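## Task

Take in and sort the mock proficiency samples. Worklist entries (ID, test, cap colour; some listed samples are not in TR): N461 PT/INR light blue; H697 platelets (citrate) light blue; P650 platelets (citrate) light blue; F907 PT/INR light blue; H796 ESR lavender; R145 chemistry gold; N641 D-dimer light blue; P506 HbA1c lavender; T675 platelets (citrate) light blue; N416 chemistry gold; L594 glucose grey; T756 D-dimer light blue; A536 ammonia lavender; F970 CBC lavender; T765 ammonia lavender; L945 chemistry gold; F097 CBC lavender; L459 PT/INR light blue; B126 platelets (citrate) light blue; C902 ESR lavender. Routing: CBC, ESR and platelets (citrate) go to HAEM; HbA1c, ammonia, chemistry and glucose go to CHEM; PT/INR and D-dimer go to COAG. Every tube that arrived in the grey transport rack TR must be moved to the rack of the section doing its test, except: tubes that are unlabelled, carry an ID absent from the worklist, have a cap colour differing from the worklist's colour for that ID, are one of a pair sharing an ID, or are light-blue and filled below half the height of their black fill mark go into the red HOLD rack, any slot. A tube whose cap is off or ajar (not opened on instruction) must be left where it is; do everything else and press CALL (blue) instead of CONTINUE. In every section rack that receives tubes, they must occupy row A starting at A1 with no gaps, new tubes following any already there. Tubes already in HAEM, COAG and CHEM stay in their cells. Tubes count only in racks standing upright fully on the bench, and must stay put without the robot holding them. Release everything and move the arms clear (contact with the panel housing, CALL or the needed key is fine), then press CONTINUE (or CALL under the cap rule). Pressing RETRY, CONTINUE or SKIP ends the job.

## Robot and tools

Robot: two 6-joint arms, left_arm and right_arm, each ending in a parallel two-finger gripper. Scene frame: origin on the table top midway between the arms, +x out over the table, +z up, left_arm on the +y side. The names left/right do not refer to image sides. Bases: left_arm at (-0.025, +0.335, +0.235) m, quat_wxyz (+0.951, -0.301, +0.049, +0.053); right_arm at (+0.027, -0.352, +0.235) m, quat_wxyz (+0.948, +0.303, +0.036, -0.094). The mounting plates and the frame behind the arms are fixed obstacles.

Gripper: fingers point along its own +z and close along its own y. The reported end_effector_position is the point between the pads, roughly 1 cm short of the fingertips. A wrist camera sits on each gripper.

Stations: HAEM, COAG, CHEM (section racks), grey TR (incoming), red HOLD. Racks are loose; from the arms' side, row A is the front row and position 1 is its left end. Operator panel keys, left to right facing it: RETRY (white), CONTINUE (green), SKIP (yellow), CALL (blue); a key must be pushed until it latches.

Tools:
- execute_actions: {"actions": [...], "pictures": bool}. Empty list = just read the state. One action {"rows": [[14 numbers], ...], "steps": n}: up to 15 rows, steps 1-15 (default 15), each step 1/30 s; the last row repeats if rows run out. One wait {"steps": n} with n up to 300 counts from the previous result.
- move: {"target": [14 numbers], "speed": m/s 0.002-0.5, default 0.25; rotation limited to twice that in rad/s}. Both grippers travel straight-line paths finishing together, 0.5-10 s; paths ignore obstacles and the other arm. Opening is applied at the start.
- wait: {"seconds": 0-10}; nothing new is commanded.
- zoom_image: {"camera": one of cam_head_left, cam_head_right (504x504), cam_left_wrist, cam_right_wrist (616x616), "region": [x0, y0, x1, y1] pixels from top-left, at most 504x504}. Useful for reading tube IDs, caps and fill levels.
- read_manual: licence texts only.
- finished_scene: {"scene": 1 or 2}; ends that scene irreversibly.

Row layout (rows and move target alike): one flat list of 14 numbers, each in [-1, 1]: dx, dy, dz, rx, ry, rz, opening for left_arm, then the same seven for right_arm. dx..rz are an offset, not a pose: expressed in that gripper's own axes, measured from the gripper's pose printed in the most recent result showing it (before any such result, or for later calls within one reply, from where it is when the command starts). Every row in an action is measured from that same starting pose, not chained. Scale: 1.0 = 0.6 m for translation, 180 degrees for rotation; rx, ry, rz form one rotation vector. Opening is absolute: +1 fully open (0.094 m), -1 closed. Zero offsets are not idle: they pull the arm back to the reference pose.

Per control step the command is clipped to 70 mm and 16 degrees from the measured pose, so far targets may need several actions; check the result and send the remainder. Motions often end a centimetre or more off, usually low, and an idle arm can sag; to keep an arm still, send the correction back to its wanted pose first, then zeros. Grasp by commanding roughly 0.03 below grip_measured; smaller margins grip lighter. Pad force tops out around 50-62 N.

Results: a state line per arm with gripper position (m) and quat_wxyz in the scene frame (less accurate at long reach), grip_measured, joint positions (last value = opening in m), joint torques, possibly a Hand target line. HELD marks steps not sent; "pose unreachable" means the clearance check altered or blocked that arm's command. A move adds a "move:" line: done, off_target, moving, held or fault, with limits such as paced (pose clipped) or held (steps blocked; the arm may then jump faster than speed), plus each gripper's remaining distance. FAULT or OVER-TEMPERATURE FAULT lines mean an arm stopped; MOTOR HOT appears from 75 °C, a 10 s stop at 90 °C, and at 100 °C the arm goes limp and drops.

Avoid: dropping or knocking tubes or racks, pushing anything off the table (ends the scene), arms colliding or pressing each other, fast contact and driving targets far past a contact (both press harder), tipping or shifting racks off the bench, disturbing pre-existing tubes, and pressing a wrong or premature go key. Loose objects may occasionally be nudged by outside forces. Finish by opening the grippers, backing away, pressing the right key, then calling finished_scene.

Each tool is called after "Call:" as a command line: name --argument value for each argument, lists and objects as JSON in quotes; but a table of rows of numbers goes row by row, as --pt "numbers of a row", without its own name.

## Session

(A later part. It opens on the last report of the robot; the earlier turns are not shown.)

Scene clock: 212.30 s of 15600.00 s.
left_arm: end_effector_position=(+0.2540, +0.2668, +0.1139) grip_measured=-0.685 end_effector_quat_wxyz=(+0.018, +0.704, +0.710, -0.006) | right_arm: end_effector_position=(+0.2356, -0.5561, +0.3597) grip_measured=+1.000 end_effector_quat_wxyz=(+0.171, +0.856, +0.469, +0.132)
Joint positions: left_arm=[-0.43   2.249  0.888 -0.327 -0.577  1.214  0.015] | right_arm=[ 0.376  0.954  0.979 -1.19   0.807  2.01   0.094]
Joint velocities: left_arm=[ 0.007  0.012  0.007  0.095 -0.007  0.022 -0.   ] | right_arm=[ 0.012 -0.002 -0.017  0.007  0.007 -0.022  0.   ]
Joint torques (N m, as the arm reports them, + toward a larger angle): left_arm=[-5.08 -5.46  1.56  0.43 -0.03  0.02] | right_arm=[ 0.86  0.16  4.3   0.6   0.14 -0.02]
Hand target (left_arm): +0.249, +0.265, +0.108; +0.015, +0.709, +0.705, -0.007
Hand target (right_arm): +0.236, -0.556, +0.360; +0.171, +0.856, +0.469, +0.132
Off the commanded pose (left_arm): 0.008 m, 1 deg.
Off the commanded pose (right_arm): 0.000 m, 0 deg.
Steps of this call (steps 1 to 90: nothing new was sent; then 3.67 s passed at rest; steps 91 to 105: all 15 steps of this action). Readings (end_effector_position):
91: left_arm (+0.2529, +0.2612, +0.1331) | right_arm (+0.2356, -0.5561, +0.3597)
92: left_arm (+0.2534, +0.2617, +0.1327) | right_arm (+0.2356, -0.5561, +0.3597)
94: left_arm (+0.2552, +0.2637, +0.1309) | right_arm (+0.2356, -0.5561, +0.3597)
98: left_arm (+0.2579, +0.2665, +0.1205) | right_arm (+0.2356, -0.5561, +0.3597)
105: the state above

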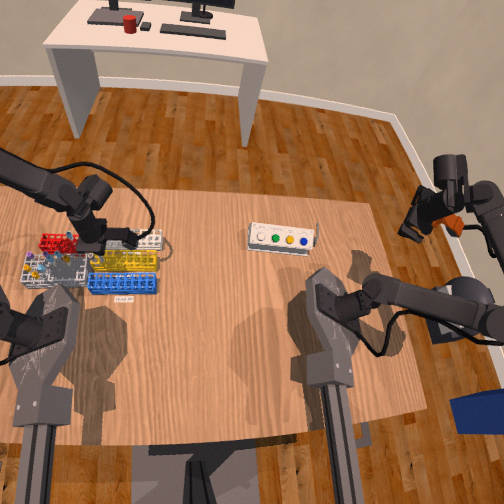

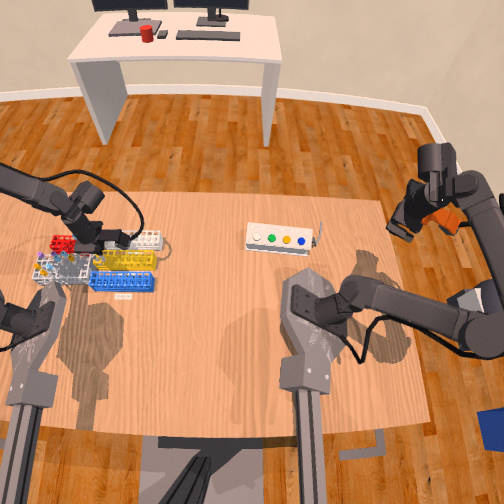

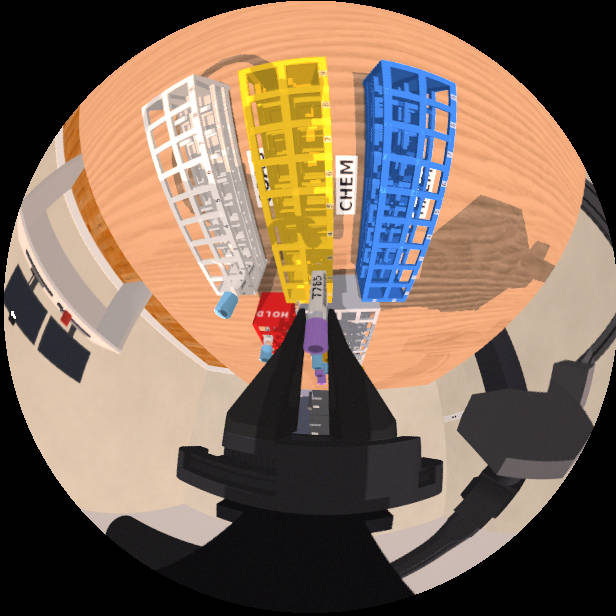

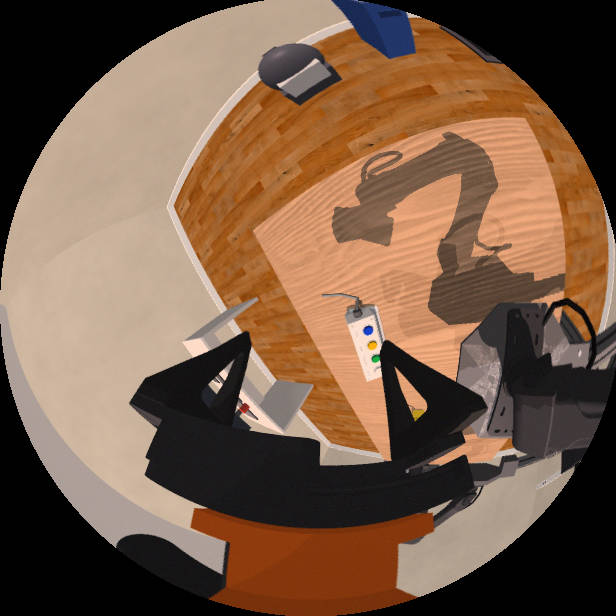

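Next is gold C7 (~0.241, 0.371).

Call:
execute_actions --actions '[{"rows":[[-0.005,-0.009,0.02,0.002,0,0.004,-0.695,0,0,0,0,0,0,1],[-0.005,-0.009,0.03,0.002,0,0.004,-0.695,0,0,0,0,0,0,1],[-0.006,-0.009,0.04,0.002,0,0.004,-0.695,0,0,0,0,0,0,1],[-0.006,-0.01,0.05,0.002,0,0.004,-0.695,0,0,0,0,0,0,1],[-0.007,-0.01,0.058,0.002,0,0.004,-0.695,0,0,0,0,0,0,1]]}]' --pictures false

Call:
execute_actions --actions '[{"rows":[[0,0,0,0,0,0,-0.42,0,0,0,0,0,0,1],[0,0,0,0,0,0,-0.42,0,0,0,0,0,0,1],[0,0,0,0,0,0,-0.42,0,0,0,0,0,0,1],[0,0,-0.02,0,0,0,-0.42,0,0,0,0,0,0,1],[0,0,-0.04,0,0,0,-0.42,0,0,0,0,0,0,1],[0,0,-0.07,0,0,0,-0.42,0,0,0,0,0,0,1]]}]' --pictures false

Call:
move --target '[0.155,0,-0.05,0,0,0.005,-0.42,0,0,0,0,0,0,1]'

Scene clock: 221.10 s of 15600.00 s.
left_arm: end_effector_position=(+0.2529, +0.2635, +0.0840) grip_measured=-0.685 end_effector_quat_wxyz=(+0.017, +0.704, +0.710, -0.007) | right_arm: end_effector_position=(+0.2356, -0.5561, +0.3597) grip_measured=+1.000 end_effector_quat_wxyz=(+0.171, +0.856, +0.469, +0.132)
Joint positions: left_arm=[-0.381  2.342  0.881 -0.198 -0.583  1.271  0.015] | right_arm=[ 0.376  0.954  0.979 -1.19   0.807  2.01   0.094]
Joint velocities: left_arm=[-0.017 -0.017 -0.002  0.095 -0.037  0.022  0.002] | right_arm=[-0.007 -0.007 -0.007 -0.066 -0.022  0.007  0.   ]
Joint torques (N m, as the arm reports them, + toward a larger angle): left_arm=[-5.27 -5.83  1.12  0.45 -0.01  0.07] | right_arm=[ 0.75  0.17  4.35  0.6   0.12 -0.01]
Hand target (left_arm): +0.248, +0.262, +0.079; +0.015, +0.708, +0.706, -0.008
Hand target (right_arm): +0.236, -0.556, +0.360; +0.171, +0.856, +0.469, +0.132
Off the commanded pose (left_arm): 0.007 m, 1 deg.
Off the commanded pose (right_arm): 0.000 m, 0 deg.
Steps of this call (steps 1 to 90: nothing new was sent; then 5.30 s passed at rest; steps 91 to 105: all 15 steps of this action). Readings (end_effector_position):
91: left_arm (+0.2565, +0.2657, +0.1136) | right_arm (+0.2356, -0.5561, +0.3597)
92: left_arm (+0.2570, +0.2651, +0.1124) | right_arm (+0.2356, -0.5561, +0.3597)
94: left_arm (+0.2572, +0.2640, +0.1058) | right_arm (+0.2356, -0.5561, +0.3597)
98: left_arm (+0.2520, +0.2642, +0.0877) | right_arm (+0.2356, -0.5561, +0.3597)
105: the state above

Scene clock: 221.60 s of 15600.00 s.
left_arm: end_effector_position=(+0.2529, +0.2661, +0.1202) grip_measured=-0.422 end_effector_quat_wxyz=(+0.020, +0.704, +0.710, -0.001) | right_arm: end_effector_position=(+0.2356, -0.5561, +0.3597) grip_measured=+1.000 end_effector_quat_wxyz=(+0.171, +0.856, +0.469, +0.132)
Joint positions: left_arm=[-0.45   2.231  0.881 -0.341 -0.583  1.196  0.027] | right_arm=[ 0.376  0.954  0.979 -1.19   0.807  2.01   0.094]
Joint velocities: left_arm=[-0.007 -0.002 -0.012 -0.168 -0.007 -0.051 -0.001] | right_arm=[-0.002 -0.007  0.007  0.007  0.022 -0.037  0.   ]
Joint torques (N m, as the arm reports them, + toward a larger angle): left_arm=[-5.92 -7.34  3.96  0.18  0.08 -0.09] | right_arm=[ 0.85  0.2   4.29  0.57  0.14 -0.01]
Hand target (left_arm): +0.253, +0.265, +0.126; +0.018, +0.704, +0.710, -0.007
Hand target (right_arm): +0.236, -0.556, +0.360; +0.171, +0.856, +0.469, +0.132
Off the commanded pose (left_arm): 0.006 m, 1 deg.
Off the commanded pose (right_arm): 0.000 m, 0 deg.
Steps of this call (steps 1 to 15: all 15 steps of this action). Readings (end_effector_position):
1: left_arm (+0.2530, +0.2635, +0.0840) | right_arm (+0.2356, -0.5561, +0.3597)
2: left_arm (+0.2530, +0.2635, +0.0840) | right_arm (+0.2356, -0.5561, +0.3597)
4: left_arm (+0.2527, +0.2638, +0.0843) | right_arm (+0.2356, -0.5561, +0.3597)
8: left_arm (+0.2543, +0.2656, +0.1049) | right_arm (+0.2356, -0.5561, +0.3597)
15: the state above

Scene clock: 223.00 s of 15600.00 s.
left_arm: end_effector_position=(+0.2604, +0.3631, +0.1474) grip_measured=-0.422 end_effector_quat_wxyz=(+0.016, +0.702, +0.712, +0.005) | right_arm: end_effector_position=(+0.2356, -0.5561, +0.3597) grip_measured=+1.000 end_effector_quat_wxyz=(+0.171, +0.856, +0.469, +0.132)
Joint positions: left_arm=[-0.234  1.905  0.816 -0.457 -0.608  1.45   0.027] | right_arm=[ 0.376  0.954  0.979 -1.19   0.807  2.01   0.094]
Joint velocities: left_arm=[ 0.007  0.017 -0.002  0.007 -0.007  0.037 -0.   ] | right_arm=[-0.007 -0.007  0.002  0.022  0.051  0.022  0.   ]
Joint torques (N m, as the arm reports them, + toward a larger angle): left_arm=[-4.84 -6.72  1.64  0.08  0.05  0.03] | right_arm=[ 0.77  0.18  4.26  0.59  0.12 -0.03]
Hand target (left_arm): +0.250, +0.363, +0.148; +0.010, +0.710, +0.704, -0.004
Hand target (right_arm): +0.236, -0.556, +0.360; +0.171, +0.856, +0.469, +0.132
Off the commanded pose (left_arm): 0.013 m, 2 deg.
Off the commanded pose (right_arm): 0.000 m, 0 deg.
move: off_target (left_arm)

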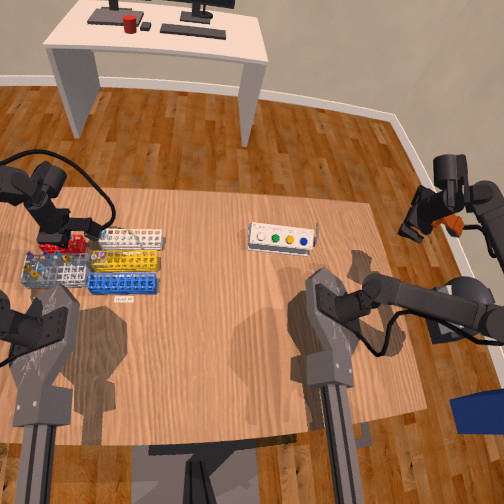

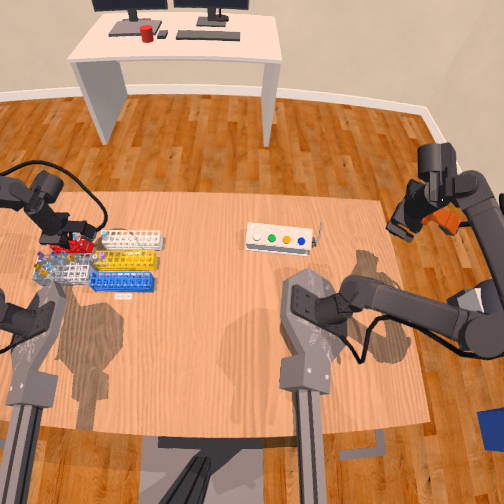

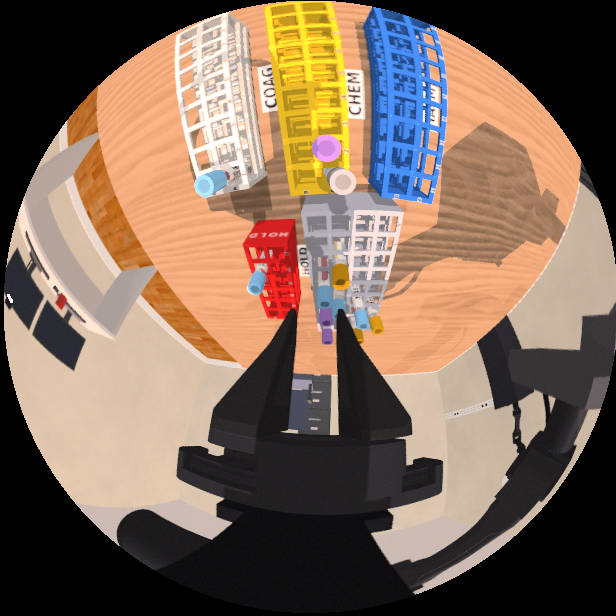

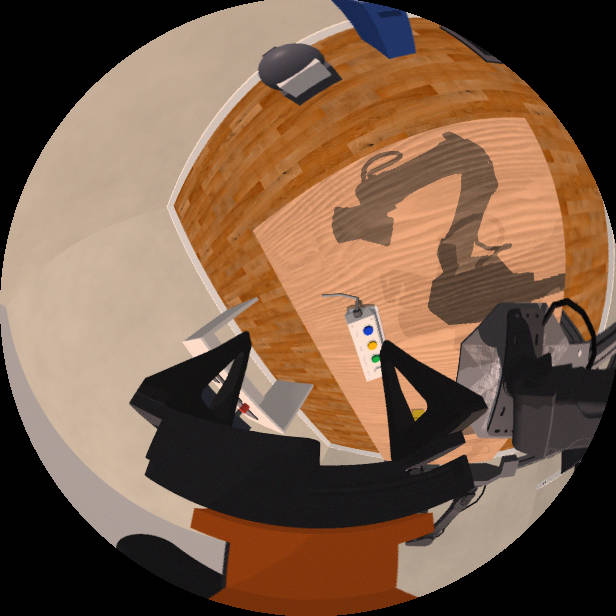

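Call:
move --target '[0.003,-0.048,0.077,0.007,-0.004,0.005,-0.42,0,0,0,0,0,0,1]' --speed 0.1

Call:
zoom_image --camera "cam_left_wrist" --region '[240, 220, 400, 380]'

Scene clock: 230.07 s of 15600.00 s.
left_arm: end_effector_position=(+0.2404, +0.3702, +0.1061) grip_measured=-0.422 end_effector_quat_wxyz=(+0.013, +0.702, +0.712, +0.006) | right_arm: end_effector_position=(+0.2356, -0.5561, +0.3597) grip_measured=+1.000 end_effector_quat_wxyz=(+0.171, +0.856, +0.469, +0.132)
Joint positions: left_arm=[-0.129  1.956  0.688 -0.208 -0.608  1.575  0.027] | right_arm=[ 0.376  0.954  0.979 -1.19   0.807  2.01   0.094]
Joint velocities: left_arm=[ 0.007  0.002  0.012  0.081  0.037  0.037 -0.001] | right_arm=[-0.007 -0.007  0.002 -0.066  0.051 -0.022  0.   ]
Joint torques (N m, as the arm reports them, + toward a larger angle): left_arm=[-4.2  -4.44  1.16  0.38  0.13  0.04] | right_arm=[ 0.79  0.11  4.29  0.59  0.12 -0.03]
Hand target (left_arm): +0.232, +0.365, +0.101; +0.012, +0.707, +0.707, -0.007
Hand target (right_arm): +0.236, -0.556, +0.360; +0.171, +0.856, +0.469, +0.132
Off the commanded pose (left_arm): 0.011 m, 2 deg.
Off the commanded pose (right_arm): 0.000 m, 0 deg.
After step 90, 2.90 s passed at rest.
move: off_target (left_arm)

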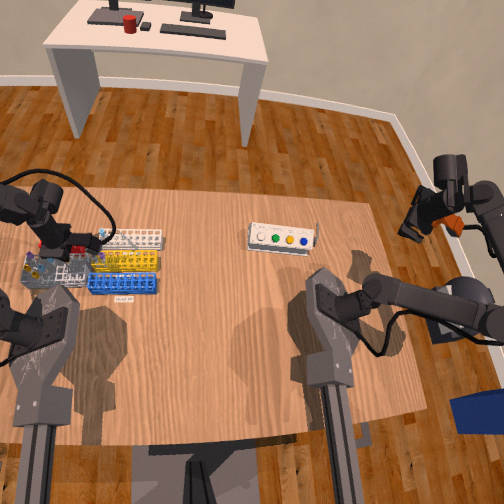

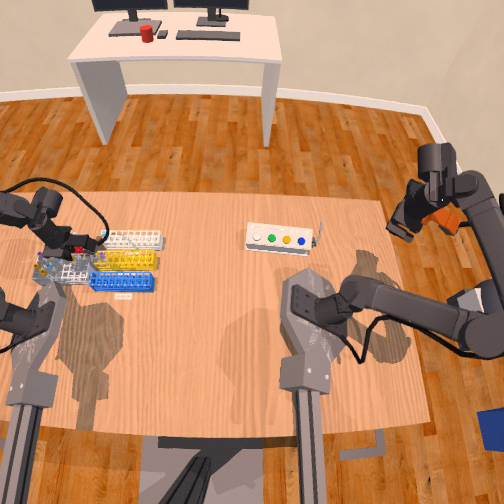

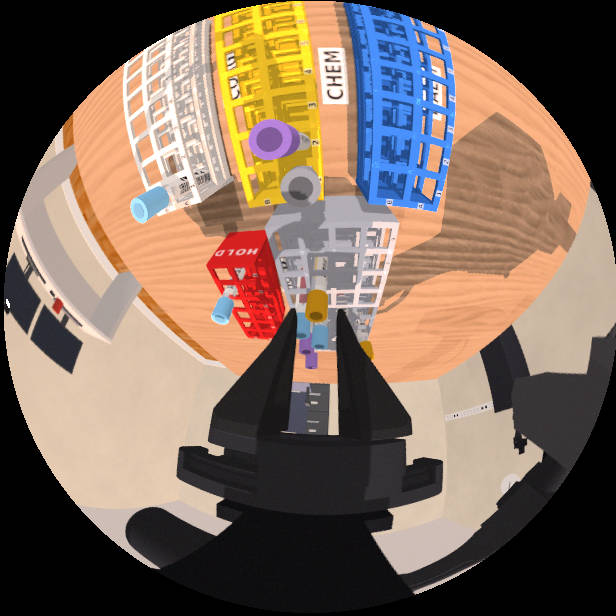

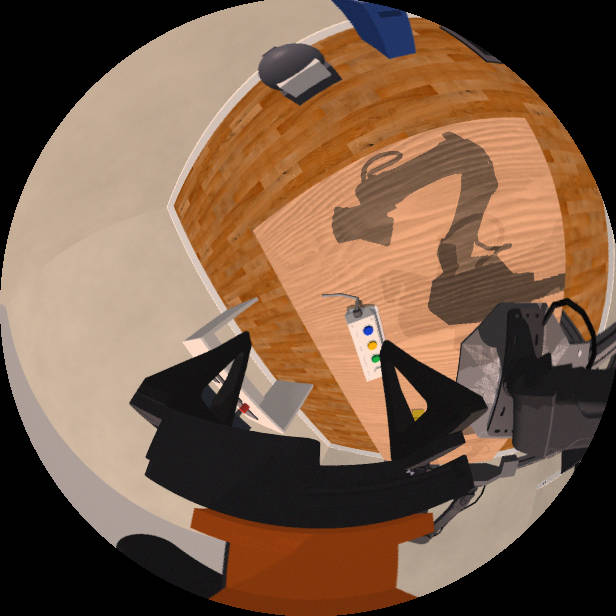

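Region (240, 220, 400, 380) of cam_left_wrist's 616x616 image, scaled by 3.150, with more detail than that image has.

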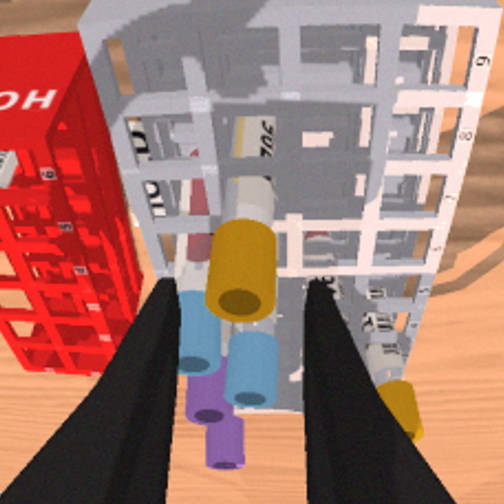

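Call:
execute_actions --actions '[{"rows":[[-0.009,-0.014,0.02,0.006,-0.006,0.005,-0.42,0,0,0,0,0,0,1],[-0.009,-0.014,0.03,0.006,-0.006,0.005,-0.42,0,0,0,0,0,0,1],[-0.009,-0.015,0.04,0.006,-0.006,0.005,-0.42,0,0,0,0,0,0,1],[-0.009,-0.015,0.05,0.006,-0.006,0.005,-0.42,0,0,0,0,0,0,1]]}]' --pictures false

Call:
execute_actions --actions '[{"rows":[[0,0,0,0,0,0,-0.7,0,0,0,0,0,0,1]],"steps":8}]' --pictures false

Call:
move --target '[-0.008,0.008,-0.17,0.002,-0.004,0.005,-0.7,0,0,0,0,0,0,1]' --speed 0.15

Call:
move --target '[-0.045,0.165,0,0,-0.004,0,-0.7,0,0,0,0,0,0,1]'

Scene clock: 236.30 s of 15600.00 s.
left_arm: end_effector_position=(+0.2377, +0.3715, +0.0809) grip_measured=-0.422 end_effector_quat_wxyz=(+0.008, +0.702, +0.712, +0.005) | right_arm: end_effector_position=(+0.2356, -0.5561, +0.3597) grip_measured=+1.000 end_effector_quat_wxyz=(+0.171, +0.856, +0.469, +0.132)
Joint positions: left_arm=[-0.071  2.039  0.675 -0.083 -0.607  1.64   0.027] | right_arm=[ 0.376  0.954  0.979 -1.19   0.807  2.01   0.094]
Joint velocities: left_arm=[-0.012 -0.022  0.007  0.051  0.051  0.037  0.   ] | right_arm=[ 0.002  0.012 -0.007  0.007 -0.007  0.022  0.   ]
Joint torques (N m, as the arm reports them, + toward a larger angle): left_arm=[-4.15 -4.67  0.75  0.39  0.19  0.08] | right_arm=[ 0.78  0.23  4.3   0.57  0.13 -0.01]
Hand target (left_arm): +0.232, +0.365, +0.076; +0.012, +0.707, +0.707, -0.007
Hand target (right_arm): +0.236, -0.556, +0.360; +0.171, +0.856, +0.469, +0.132
Off the commanded pose (left_arm): 0.010 m, 2 deg.
Off the commanded pose (right_arm): 0.000 m, 0 deg.
Steps of this call (steps 1 to 90: nothing new was sent; then 2.73 s passed at rest; steps 91 to 105: all 15 steps of this action). Readings (end_effector_position):
91: left_arm (+0.2411, +0.3702, +0.1057) | right_arm (+0.2356, -0.5561, +0.3597)
92: left_arm (+0.2417, +0.3706, +0.1040) | right_arm (+0.2356, -0.5561, +0.3597)
94: left_arm (+0.2419, +0.3715, +0.0968) | right_arm (+0.2356, -0.5561, +0.3597)
98: left_arm (+0.2352, +0.3721, +0.0827) | right_arm (+0.2356, -0.5561, +0.3597)
105: the state above

Scene clock: 236.57 s of 15600.00 s.
left_arm: end_effector_position=(+0.2377, +0.3715, +0.0809) grip_measured=-0.689 end_effector_quat_wxyz=(+0.008, +0.702, +0.712, +0.005) | right_arm: end_effector_position=(+0.2356, -0.5561, +0.3597) grip_measured=+1.000 end_effector_quat_wxyz=(+0.171, +0.856, +0.469, +0.132)
Joint positions: left_arm=[-0.071  2.039  0.675 -0.083 -0.607  1.64   0.015] | right_arm=[ 0.376  0.954  0.979 -1.19   0.807  2.01   0.094]
Joint velocities: left_arm=[-0.007  0.002 -0.007 -0.007  0.007  0.037 -0.   ] | right_arm=[-0.007  0.002  0.002  0.007  0.051  0.007  0.   ]
Joint torques (N m, as the arm reports them, + toward a larger angle): left_arm=[-4.51 -5.88  1.55  0.31 -0.02 -0.03] | right_arm=[0.75 0.21 4.15 0.59 0.14 0.01]
Hand target (left_arm): +0.238, +0.372, +0.081; +0.008, +0.702, +0.712, +0.005
Hand target (right_arm): +0.236, -0.556, +0.360; +0.171, +0.856, +0.469, +0.132
Off the commanded pose (left_arm): 0.000 m, 0 deg.
Off the commanded pose (right_arm): 0.000 m, 0 deg.
Steps of this call (steps 1 to 8: all 8 steps of this action). Readings (end_effector_position):
1: left_arm (+0.2377, +0.3715, +0.0809) | right_arm (+0.2356, -0.5561, +0.3597)
2: left_arm (+0.2377, +0.3715, +0.0809) | right_arm (+0.2356, -0.5561, +0.3597)
4: left_arm (+0.2377, +0.3715, +0.0809) | right_arm (+0.2356, -0.5561, +0.3597)
8: the state above

Scene clock: 238.20 s of 15600.00 s.
left_arm: end_effector_position=(+0.2362, +0.3691, +0.1749) grip_measured=-0.689 end_effector_quat_wxyz=(+0.001, +0.708, +0.706, -0.004) | right_arm: end_effector_position=(+0.2356, -0.5561, +0.3597) grip_measured=+1.000 end_effector_quat_wxyz=(+0.171, +0.856, +0.469, +0.132)
Joint positions: left_arm=[-0.29   1.792  0.794 -0.628 -0.61   1.375  0.015] | right_arm=[ 0.376  0.954  0.979 -1.19   0.807  2.01   0.094]
Joint velocities: left_arm=[ 0.007  0.007  0.002  0.007 -0.037  0.007  0.   ] | right_arm=[-0.012 -0.002  0.012 -0.007 -0.066  0.007  0.   ]
Joint torques (N m, as the arm reports them, + toward a larger angle): left_arm=[-5.29 -6.03  5.07  0.03  0.01 -0.03] | right_arm=[ 0.8   0.13  4.2   0.59  0.14 -0.03]
Hand target (left_arm): +0.242, +0.367, +0.183; +0.012, +0.708, +0.706, -0.002
Hand target (right_arm): +0.236, -0.556, +0.360; +0.171, +0.856, +0.469, +0.132
Off the commanded pose (left_arm): 0.009 m, 1 deg.
Off the commanded pose (right_arm): 0.000 m, 0 deg.
move: done

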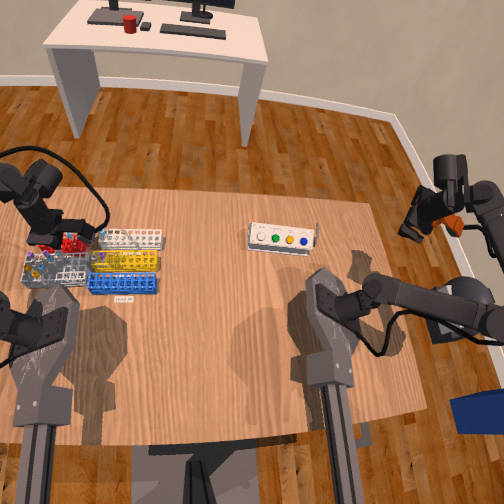

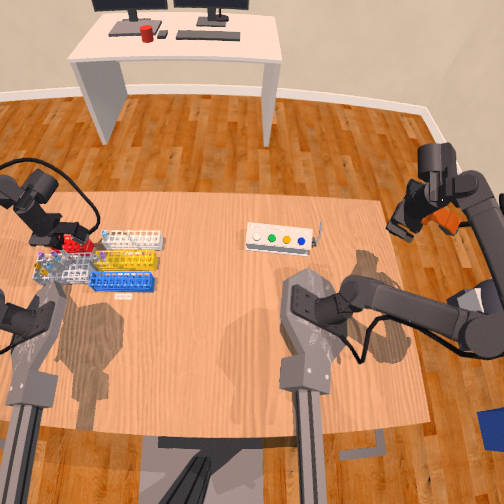

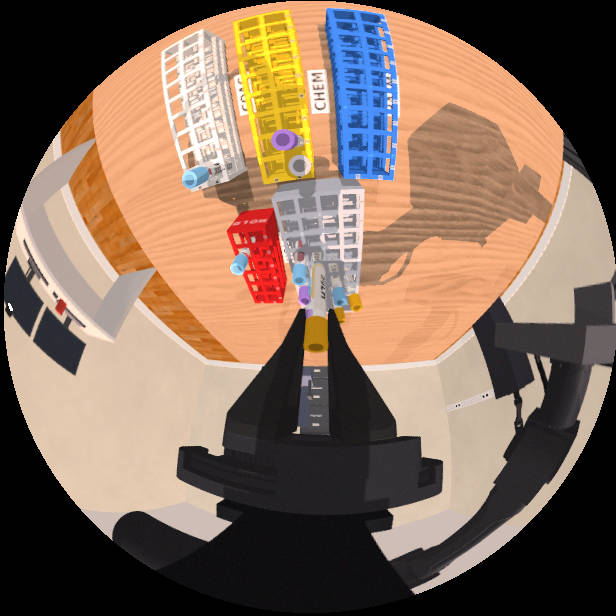

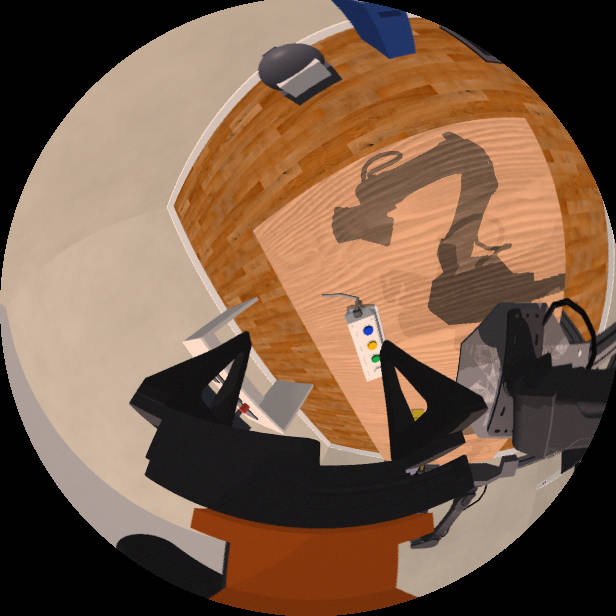

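Scene clock: 239.30 s of 15600.00 s.
left_arm: end_effector_position=(+0.3352, +0.3481, +0.1731) grip_measured=-0.689 end_effector_quat_wxyz=(+0.007, +0.701, +0.713, +0.000) | right_arm: end_effector_position=(+0.2356, -0.5561, +0.3597) grip_measured=+1.000 end_effector_quat_wxyz=(+0.171, +0.856, +0.469, +0.132)
Joint positions: left_arm=[-0.29   2.109  1.232 -0.731 -0.61   1.366  0.015] | right_arm=[ 0.376  0.954  0.979 -1.19   0.807  2.01   0.094]
Joint velocities: left_arm=[ 0.002  0.017 -0.002 -0.051  0.022  0.066  0.   ] | right_arm=[-0.002 -0.012 -0.007 -0.022 -0.022  0.037  0.   ]
Joint torques (N m, as the arm reports them, + toward a larger angle): left_arm=[-7.08 -5.91  5.18  0.05  0.06 -0.03] | right_arm=[ 0.72  0.19  4.3   0.58  0.13 -0.01]
Hand target (left_arm): +0.334, +0.340, +0.173; +0.006, +0.708, +0.706, -0.008
Hand target (right_arm): +0.236, -0.556, +0.360; +0.171, +0.856, +0.469, +0.132
Off the commanded pose (left_arm): 0.006 m, 2 deg.
Off the commanded pose (right_arm): 0.000 m, 0 deg.
move: done

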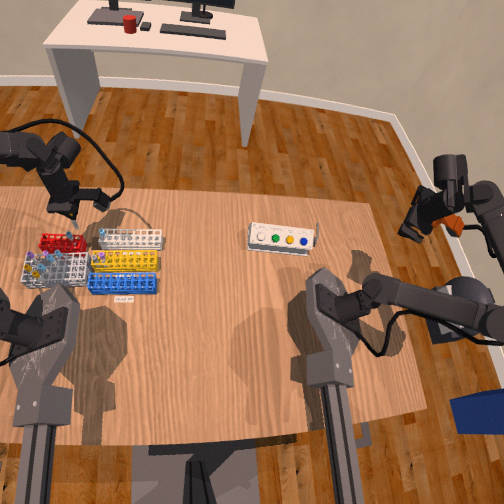

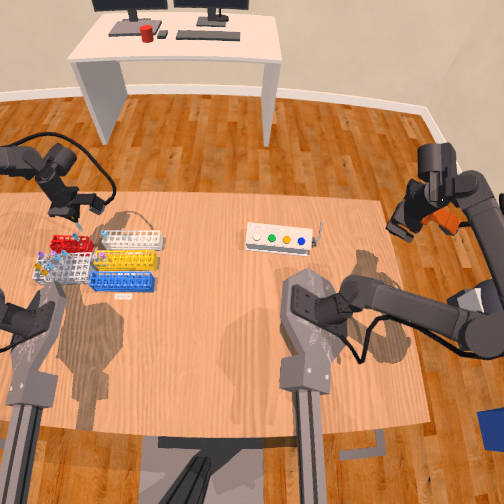

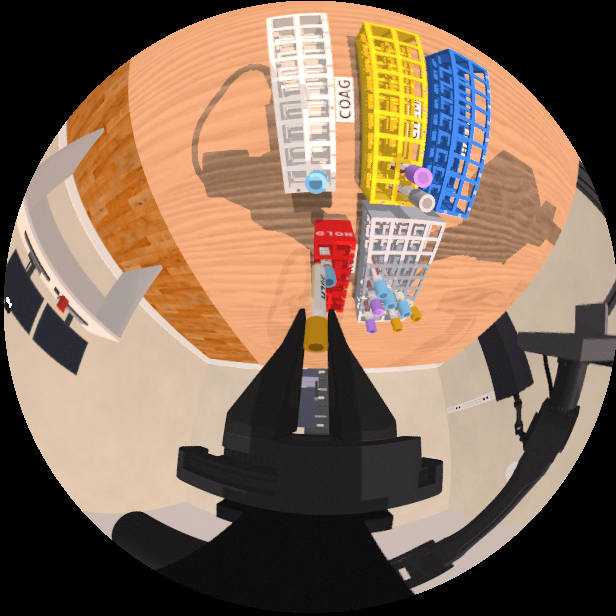

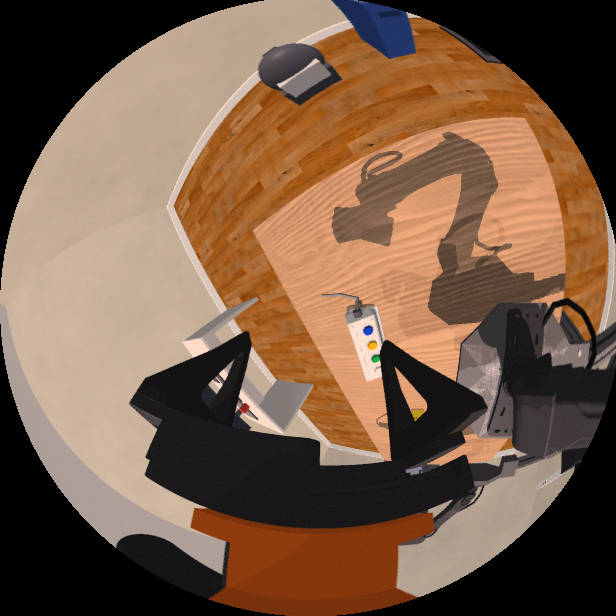

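Call:
move --target '[0.007,-0.025,0.077,0.002,-0.002,0.005,-0.7,0,0,0,0,0,0,1]' --speed 0.1

Call:
zoom_image --camera "cam_left_wrist" --region '[260, 210, 460, 370]'

Scene clock: 243.97 s of 15600.00 s.
left_arm: end_effector_position=(+0.3258, +0.3570, +0.1331) grip_measured=-0.689 end_effector_quat_wxyz=(+0.010, +0.700, +0.714, +0.002) | right_arm: end_effector_position=(+0.2356, -0.5561, +0.3597) grip_measured=+1.000 end_effector_quat_wxyz=(+0.171, +0.856, +0.469, +0.132)
Joint positions: left_arm=[-0.206  2.127  1.119 -0.531 -0.61   1.472  0.015] | right_arm=[ 0.376  0.954  0.979 -1.19   0.807  2.01   0.094]
Joint velocities: left_arm=[-0.017 -0.012 -0.007  0.022 -0.022 -0.007  0.001] | right_arm=[-0.012 -0.012 -0.007 -0.022  0.037 -0.022  0.   ]
Joint torques (N m, as the arm reports them, + toward a larger angle): left_arm=[-5.9  -6.13  2.21  0.36 -0.02  0.07] | right_arm=[ 0.73  0.19  4.35  0.59  0.13 -0.02]
Hand target (left_arm): +0.320, +0.352, +0.127; +0.007, +0.706, +0.708, -0.004
Hand target (right_arm): +0.236, -0.556, +0.360; +0.171, +0.856, +0.469, +0.132
Off the commanded pose (left_arm): 0.010 m, 1 deg.
Off the commanded pose (right_arm): 0.000 m, 0 deg.
After step 90, 0.60 s passed at rest.
move: done

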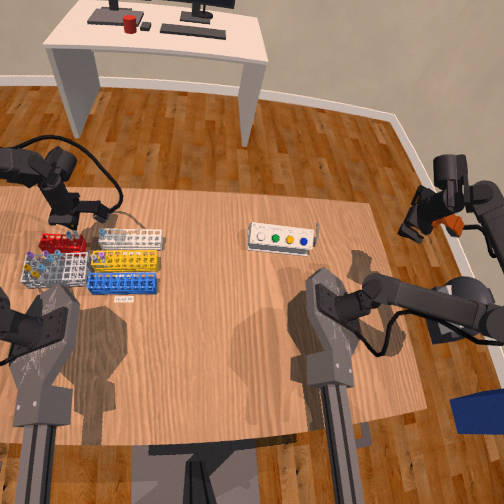

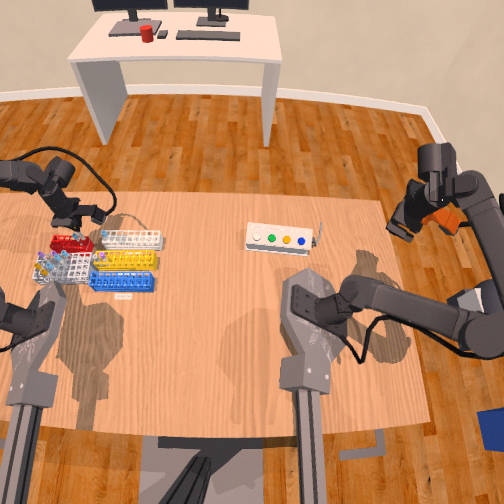

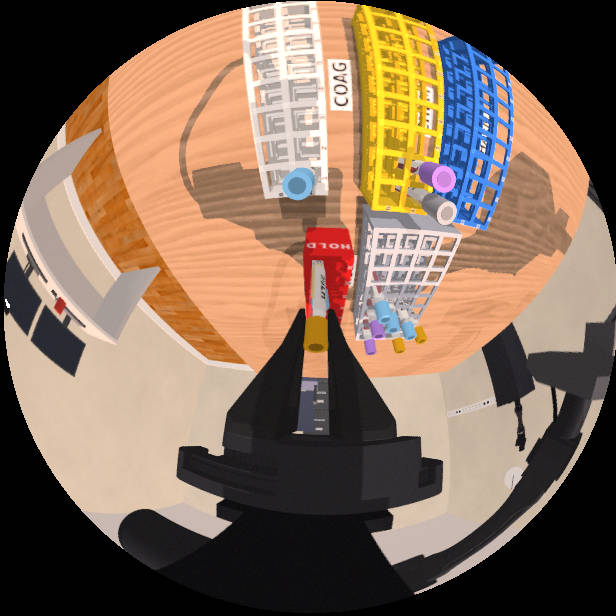

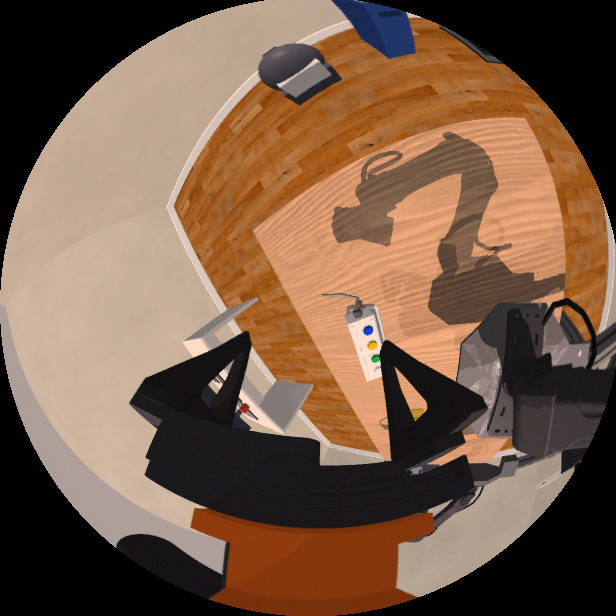

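Region (260, 210, 460, 370) of cam_left_wrist's 616x616 image, scaled by 2.520, with more detail than that image has; it fills the top 403 rows of this view, and the rest is white.

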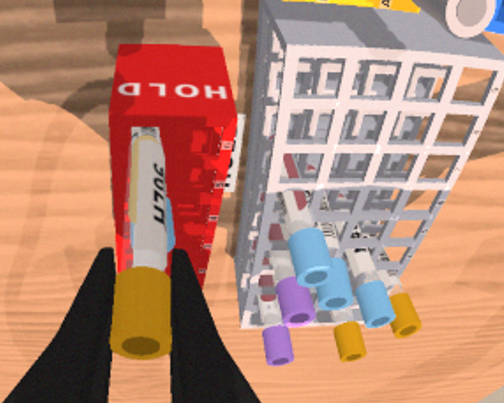

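Call:
execute_actions --actions '[{"rows":[[-0.002,-0.009,0.012,0.004,-0.001,0.005,-0.7,0,0,0,0,0,0,1],[-0.002,-0.009,0.016,0.004,-0.001,0.005,-0.7,0,0,0,0,0,0,1],[-0.002,-0.009,0.02,0.004,-0.001,0.005,-0.7,0,0,0,0,0,0,1],[-0.002,-0.009,0.026,0.004,-0.001,0.005,-0.7,0,0,0,0,0,0,1],[-0.002,-0.009,0.034,0.004,-0.001,0.005,-0.7,0,0,0,0,0,0,1],[-0.002,-0.009,0.042,0.004,-0.001,0.005,-0.7,0,0,0,0,0,0,1]]}]'

Call:
zoom_image --camera "cam_left_wrist" --region '[270, 230, 450, 380]'

Scene clock: 250.13 s of 15600.00 s.
left_arm: end_effector_position=(+0.3250, +0.3610, +0.1139) grip_measured=-0.689 end_effector_quat_wxyz=(+0.008, +0.700, +0.714, +0.001) | right_arm: end_effector_position=(+0.2356, -0.5561, +0.3597) grip_measured=+1.000 end_effector_quat_wxyz=(+0.171, +0.856, +0.469, +0.132)
Joint positions: left_arm=[-0.165  2.161  1.103 -0.459 -0.61   1.518  0.015] | right_arm=[ 0.376  0.954  0.979 -1.19   0.807  2.01   0.094]
Joint velocities: left_arm=[ 0.007  0.002  0.002  0.125  0.095 -0.037 -0.   ] | right_arm=[ 0.002 -0.002 -0.002 -0.022 -0.066 -0.007  0.   ]
Joint torques (N m, as the arm reports them, + toward a larger angle): left_arm=[-5.94 -6.33  1.87  0.38  0.02  0.07] | right_arm=[ 0.84  0.13  4.36  0.6   0.14 -0.01]
Hand target (left_arm): +0.321, +0.356, +0.108; +0.007, +0.706, +0.708, -0.003
Hand target (right_arm): +0.236, -0.556, +0.360; +0.171, +0.856, +0.469, +0.132
Off the commanded pose (left_arm): 0.009 m, 1 deg.
Off the commanded pose (right_arm): 0.000 m, 0 deg.
Steps of this call (steps 1 to 90: nothing new was sent; then 2.67 s passed at rest; steps 91 to 105: all 15 steps of this action). Readings (end_effector_position):
91: left_arm (+0.3263, +0.3571, +0.1331) | right_arm (+0.2356, -0.5561, +0.3597)
92: left_arm (+0.3266, +0.3574, +0.1328) | right_arm (+0.2356, -0.5561, +0.3597)
94: left_arm (+0.3278, +0.3590, +0.1315) | right_arm (+0.2356, -0.5561, +0.3597)
98: left_arm (+0.3279, +0.3621, +0.1218) | right_arm (+0.2356, -0.5561, +0.3597)
105: the state above

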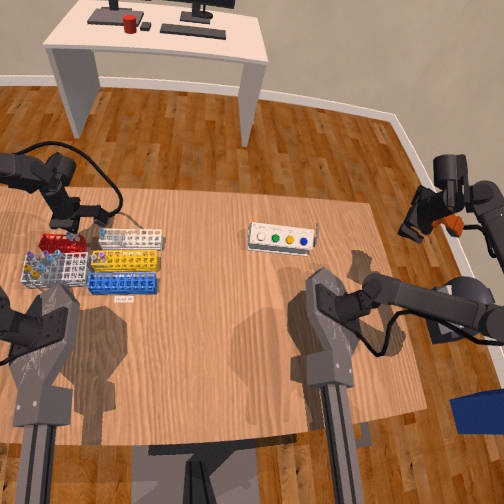

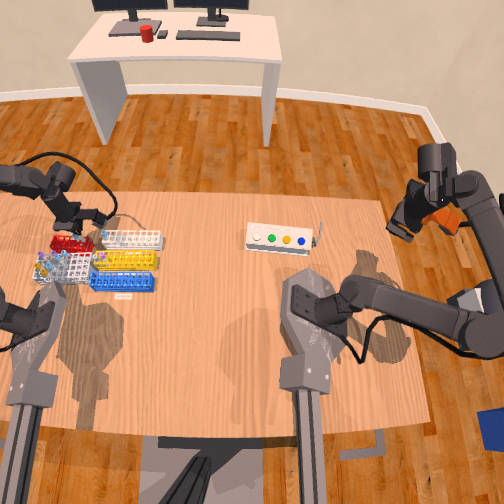

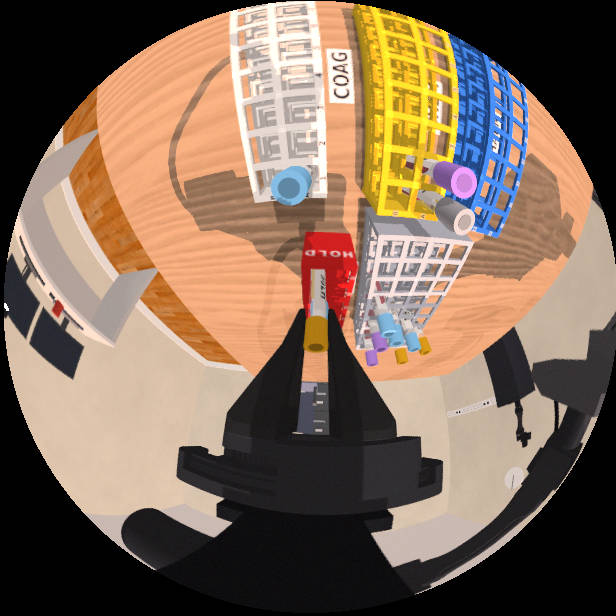

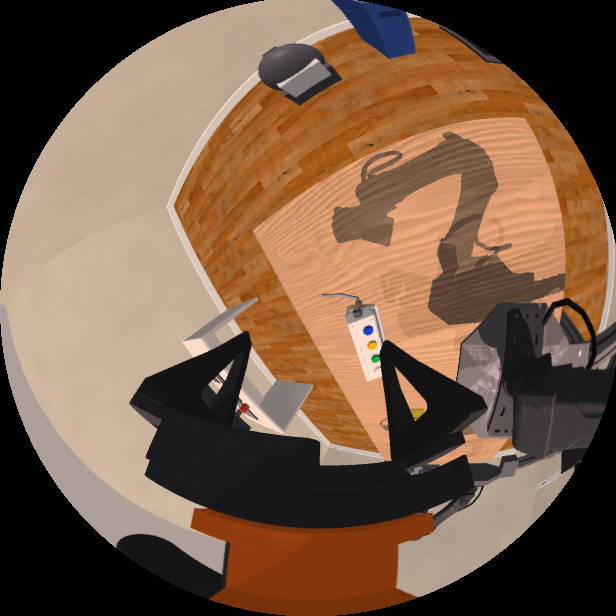

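Region (270, 230, 450, 380) of cam_left_wrist's 616x616 image, scaled by 2.800, with more detail than that image has.

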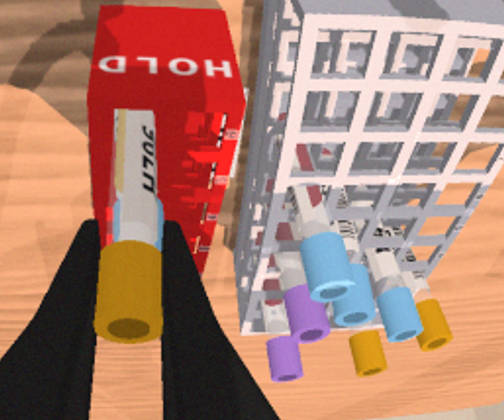

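Call:
execute_actions --actions '[{"rows":[[-0.01,-0.007,0.02,0.002,-0.001,0.005,-0.7,0,0,0,0,0,0,1],[-0.011,-0.007,0.03,0.002,-0.001,0.005,-0.7,0,0,0,0,0,0,1],[-0.012,-0.007,0.04,0.002,-0.001,0.005,-0.7,0,0,0,0,0,0,1],[-0.012,-0.007,0.05,0.002,-0.001,0.005,-0.7,0,0,0,0,0,0,1],[-0.012,-0.007,0.058,0.002,-0.001,0.005,-0.7,0,0,0,0,0,0,1]]}]' --pictures false

Call:
execute_actions --actions '[{"rows":[[0,0,0,0,0,0,-0.42,0,0,0,0,0,0,1],[0,0,0,0,0,0,-0.42,0,0,0,0,0,0,1],[0,0,0,0,0,0,-0.42,0,0,0,0,0,0,1],[0,0,-0.02,0,0,0,-0.42,0,0,0,0,0,0,1],[0,0,-0.04,0,0,0,-0.42,0,0,0,0,0,0,1],[0,0,-0.07,0,0,0,-0.42,0,0,0,0,0,0,1]]}]' --pictures false

Call:
move --target '[0.13,-0.15,-0.04,0,0,-0.98,-0.42,0,0,0,0,0,0,1]' --speed 0.5

Call:
zoom_image --camera "cam_left_wrist" --region '[230, 170, 400, 340]'

Scene clock: 262.57 s of 15600.00 s.
left_arm: end_effector_position=(+0.3244, +0.3587, +0.0838) grip_measured=-0.689 end_effector_quat_wxyz=(+0.006, +0.700, +0.714, +0.001) | right_arm: end_effector_position=(+0.2356, -0.5561, +0.3597) grip_measured=+1.000 end_effector_quat_wxyz=(+0.171, +0.856, +0.469, +0.132)
Joint positions: left_arm=[-0.121  2.237  1.091 -0.344 -0.61   1.57   0.015] | right_arm=[ 0.376  0.954  0.979 -1.19   0.807  2.01   0.094]
Joint velocities: left_arm=[-0.002  0.007 -0.007  0.051 -0.037  0.022  0.001] | right_arm=[-0.012  0.002  0.002  0.022 -0.066 -0.051  0.   ]
Joint torques (N m, as the arm reports them, + toward a larger angle): left_arm=[-6.02 -6.65  1.81  0.35 -0.03  0.06] | right_arm=[ 0.74  0.19  4.3   0.59  0.16 -0.02]
Hand target (left_arm): +0.321, +0.353, +0.079; +0.006, +0.706, +0.709, -0.002
Hand target (right_arm): +0.236, -0.556, +0.360; +0.171, +0.856, +0.469, +0.132
Off the commanded pose (left_arm): 0.008 m, 1 deg.
Off the commanded pose (right_arm): 0.000 m, 0 deg.
Steps of this call (steps 1 to 90: nothing new was sent; then 8.93 s passed at rest; steps 91 to 105: all 15 steps of this action). Readings (end_effector_position):
91: left_arm (+0.3274, +0.3610, +0.1139) | right_arm (+0.2356, -0.5561, +0.3597)
92: left_arm (+0.3281, +0.3606, +0.1130) | right_arm (+0.2356, -0.5561, +0.3597)
94: left_arm (+0.3300, +0.3598, +0.1078) | right_arm (+0.2356, -0.5561, +0.3597)
98: left_arm (+0.3259, +0.3593, +0.0896) | right_arm (+0.2356, -0.5561, +0.3597)
105: the state above

Scene clock: 263.07 s of 15600.00 s.
left_arm: end_effector_position=(+0.3257, +0.3592, +0.1192) grip_measured=-0.422 end_effector_quat_wxyz=(+0.011, +0.698, +0.716, +0.006) | right_arm: end_effector_position=(+0.2356, -0.5561, +0.3597) grip_measured=+1.000 end_effector_quat_wxyz=(+0.171, +0.856, +0.469, +0.132)
Joint positions: left_arm=[-0.179  2.15   1.099 -0.465 -0.613  1.501  0.027] | right_arm=[ 0.376  0.954  0.979 -1.19   0.807  2.01   0.094]
Joint velocities: left_arm=[ 0.002  0.002  0.002 -0.256  0.037 -0.081  0.001] | right_arm=[ 0.007 -0.012  0.002  0.037  0.037 -0.051  0.   ]
Joint torques (N m, as the arm reports them, + toward a larger angle): left_arm=[-6.8  -7.95  4.09  0.13  0.   -0.09] | right_arm=[ 0.8   0.18  4.27  0.59  0.14 -0.01]
Hand target (left_arm): +0.325, +0.359, +0.126; +0.007, +0.700, +0.714, +0.002
Hand target (right_arm): +0.236, -0.556, +0.360; +0.171, +0.856, +0.469, +0.132
Off the commanded pose (left_arm): 0.007 m, 1 deg.
Off the commanded pose (right_arm): 0.000 m, 0 deg.
Steps of this call (steps 1 to 15: all 15 steps of this action). Readings (end_effector_position):
1: left_arm (+0.3245, +0.3587, +0.0838) | right_arm (+0.2356, -0.5561, +0.3597)
2: left_arm (+0.3245, +0.3588, +0.0838) | right_arm (+0.2356, -0.5561, +0.3597)
4: left_arm (+0.3240, +0.3588, +0.0838) | right_arm (+0.2356, -0.5561, +0.3597)
8: left_arm (+0.3221, +0.3602, +0.1011) | right_arm (+0.2356, -0.5561, +0.3597)
15: the state above

Scene clock: 267.20 s of 15600.00 s.
left_arm: end_effector_position=(+0.2337, +0.4366, +0.1415) grip_measured=-0.422 end_effector_quat_wxyz=(-0.004, -0.686, +0.728, -0.002) | right_arm: end_effector_position=(+0.2356, -0.5561, +0.3597) grip_measured=+1.000 end_effector_quat_wxyz=(+0.171, +0.856, +0.469, +0.132)
Joint positions: left_arm=[ 0.003  1.697  0.735 -0.459 -0.595 -1.352  0.027] | right_arm=[ 0.376  0.954  0.979 -1.19   0.807  2.01   0.094]
Joint velocities: left_arm=[ 0.007  0.002 -0.017 -0.037 -0.051 -0.037  0.   ] | right_arm=[-0.012  0.012 -0.007  0.037  0.022 -0.037  0.   ]
Joint torques (N m, as the arm reports them, + toward a larger angle): left_arm=[-3.74 -6.89  1.75  0.31 -0.06 -0.05] | right_arm=[ 0.74  0.19  4.29  0.59  0.14 -0.01]
Hand target (left_arm): +0.231, +0.439, +0.143; +0.000, +0.692, -0.722, +0.003
Hand target (right_arm): +0.236, -0.556, +0.360; +0.171, +0.856, +0.469, +0.132
Off the commanded pose (left_arm): 0.005 m, 1 deg.
Off the commanded pose (right_arm): 0.000 m, 0 deg.
move: done

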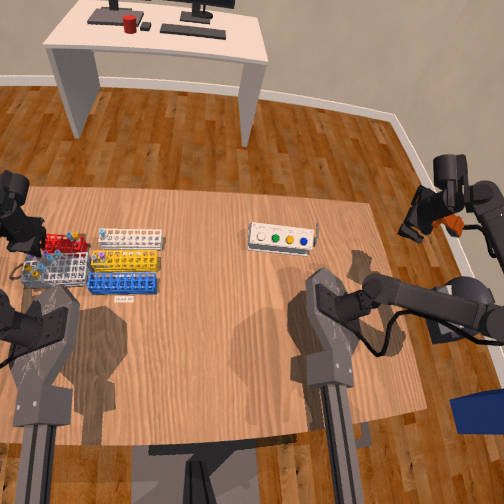

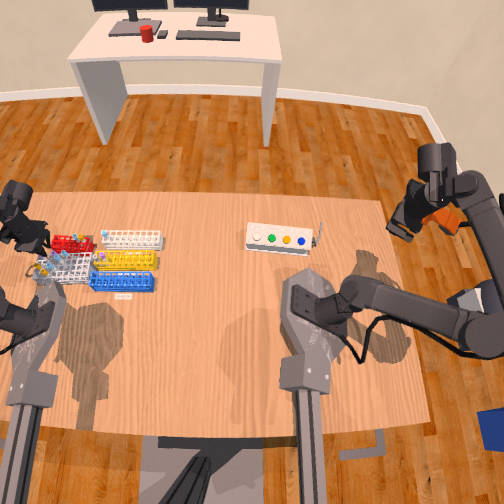

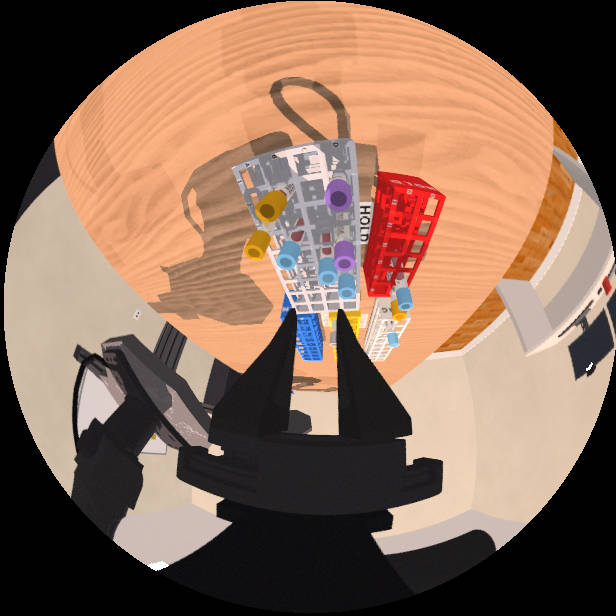

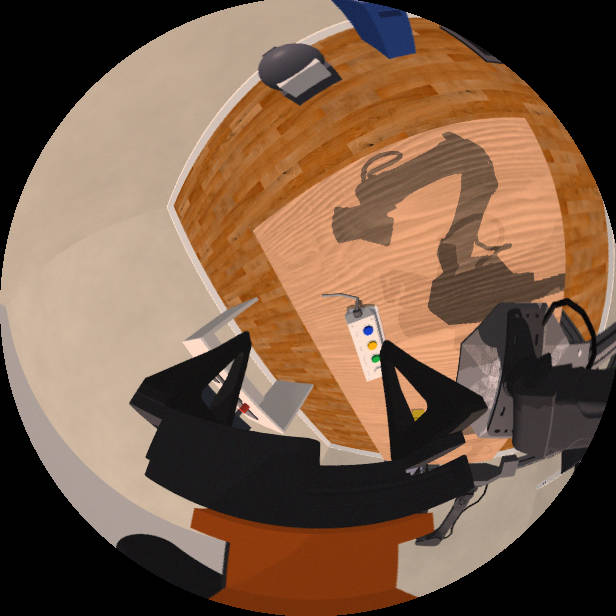

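Region (230, 170, 400, 340) of cam_left_wrist's 616x616 image, scaled by 2.965, with more detail than that image has.

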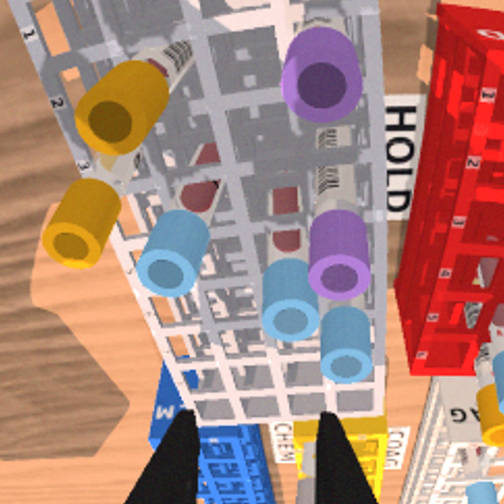

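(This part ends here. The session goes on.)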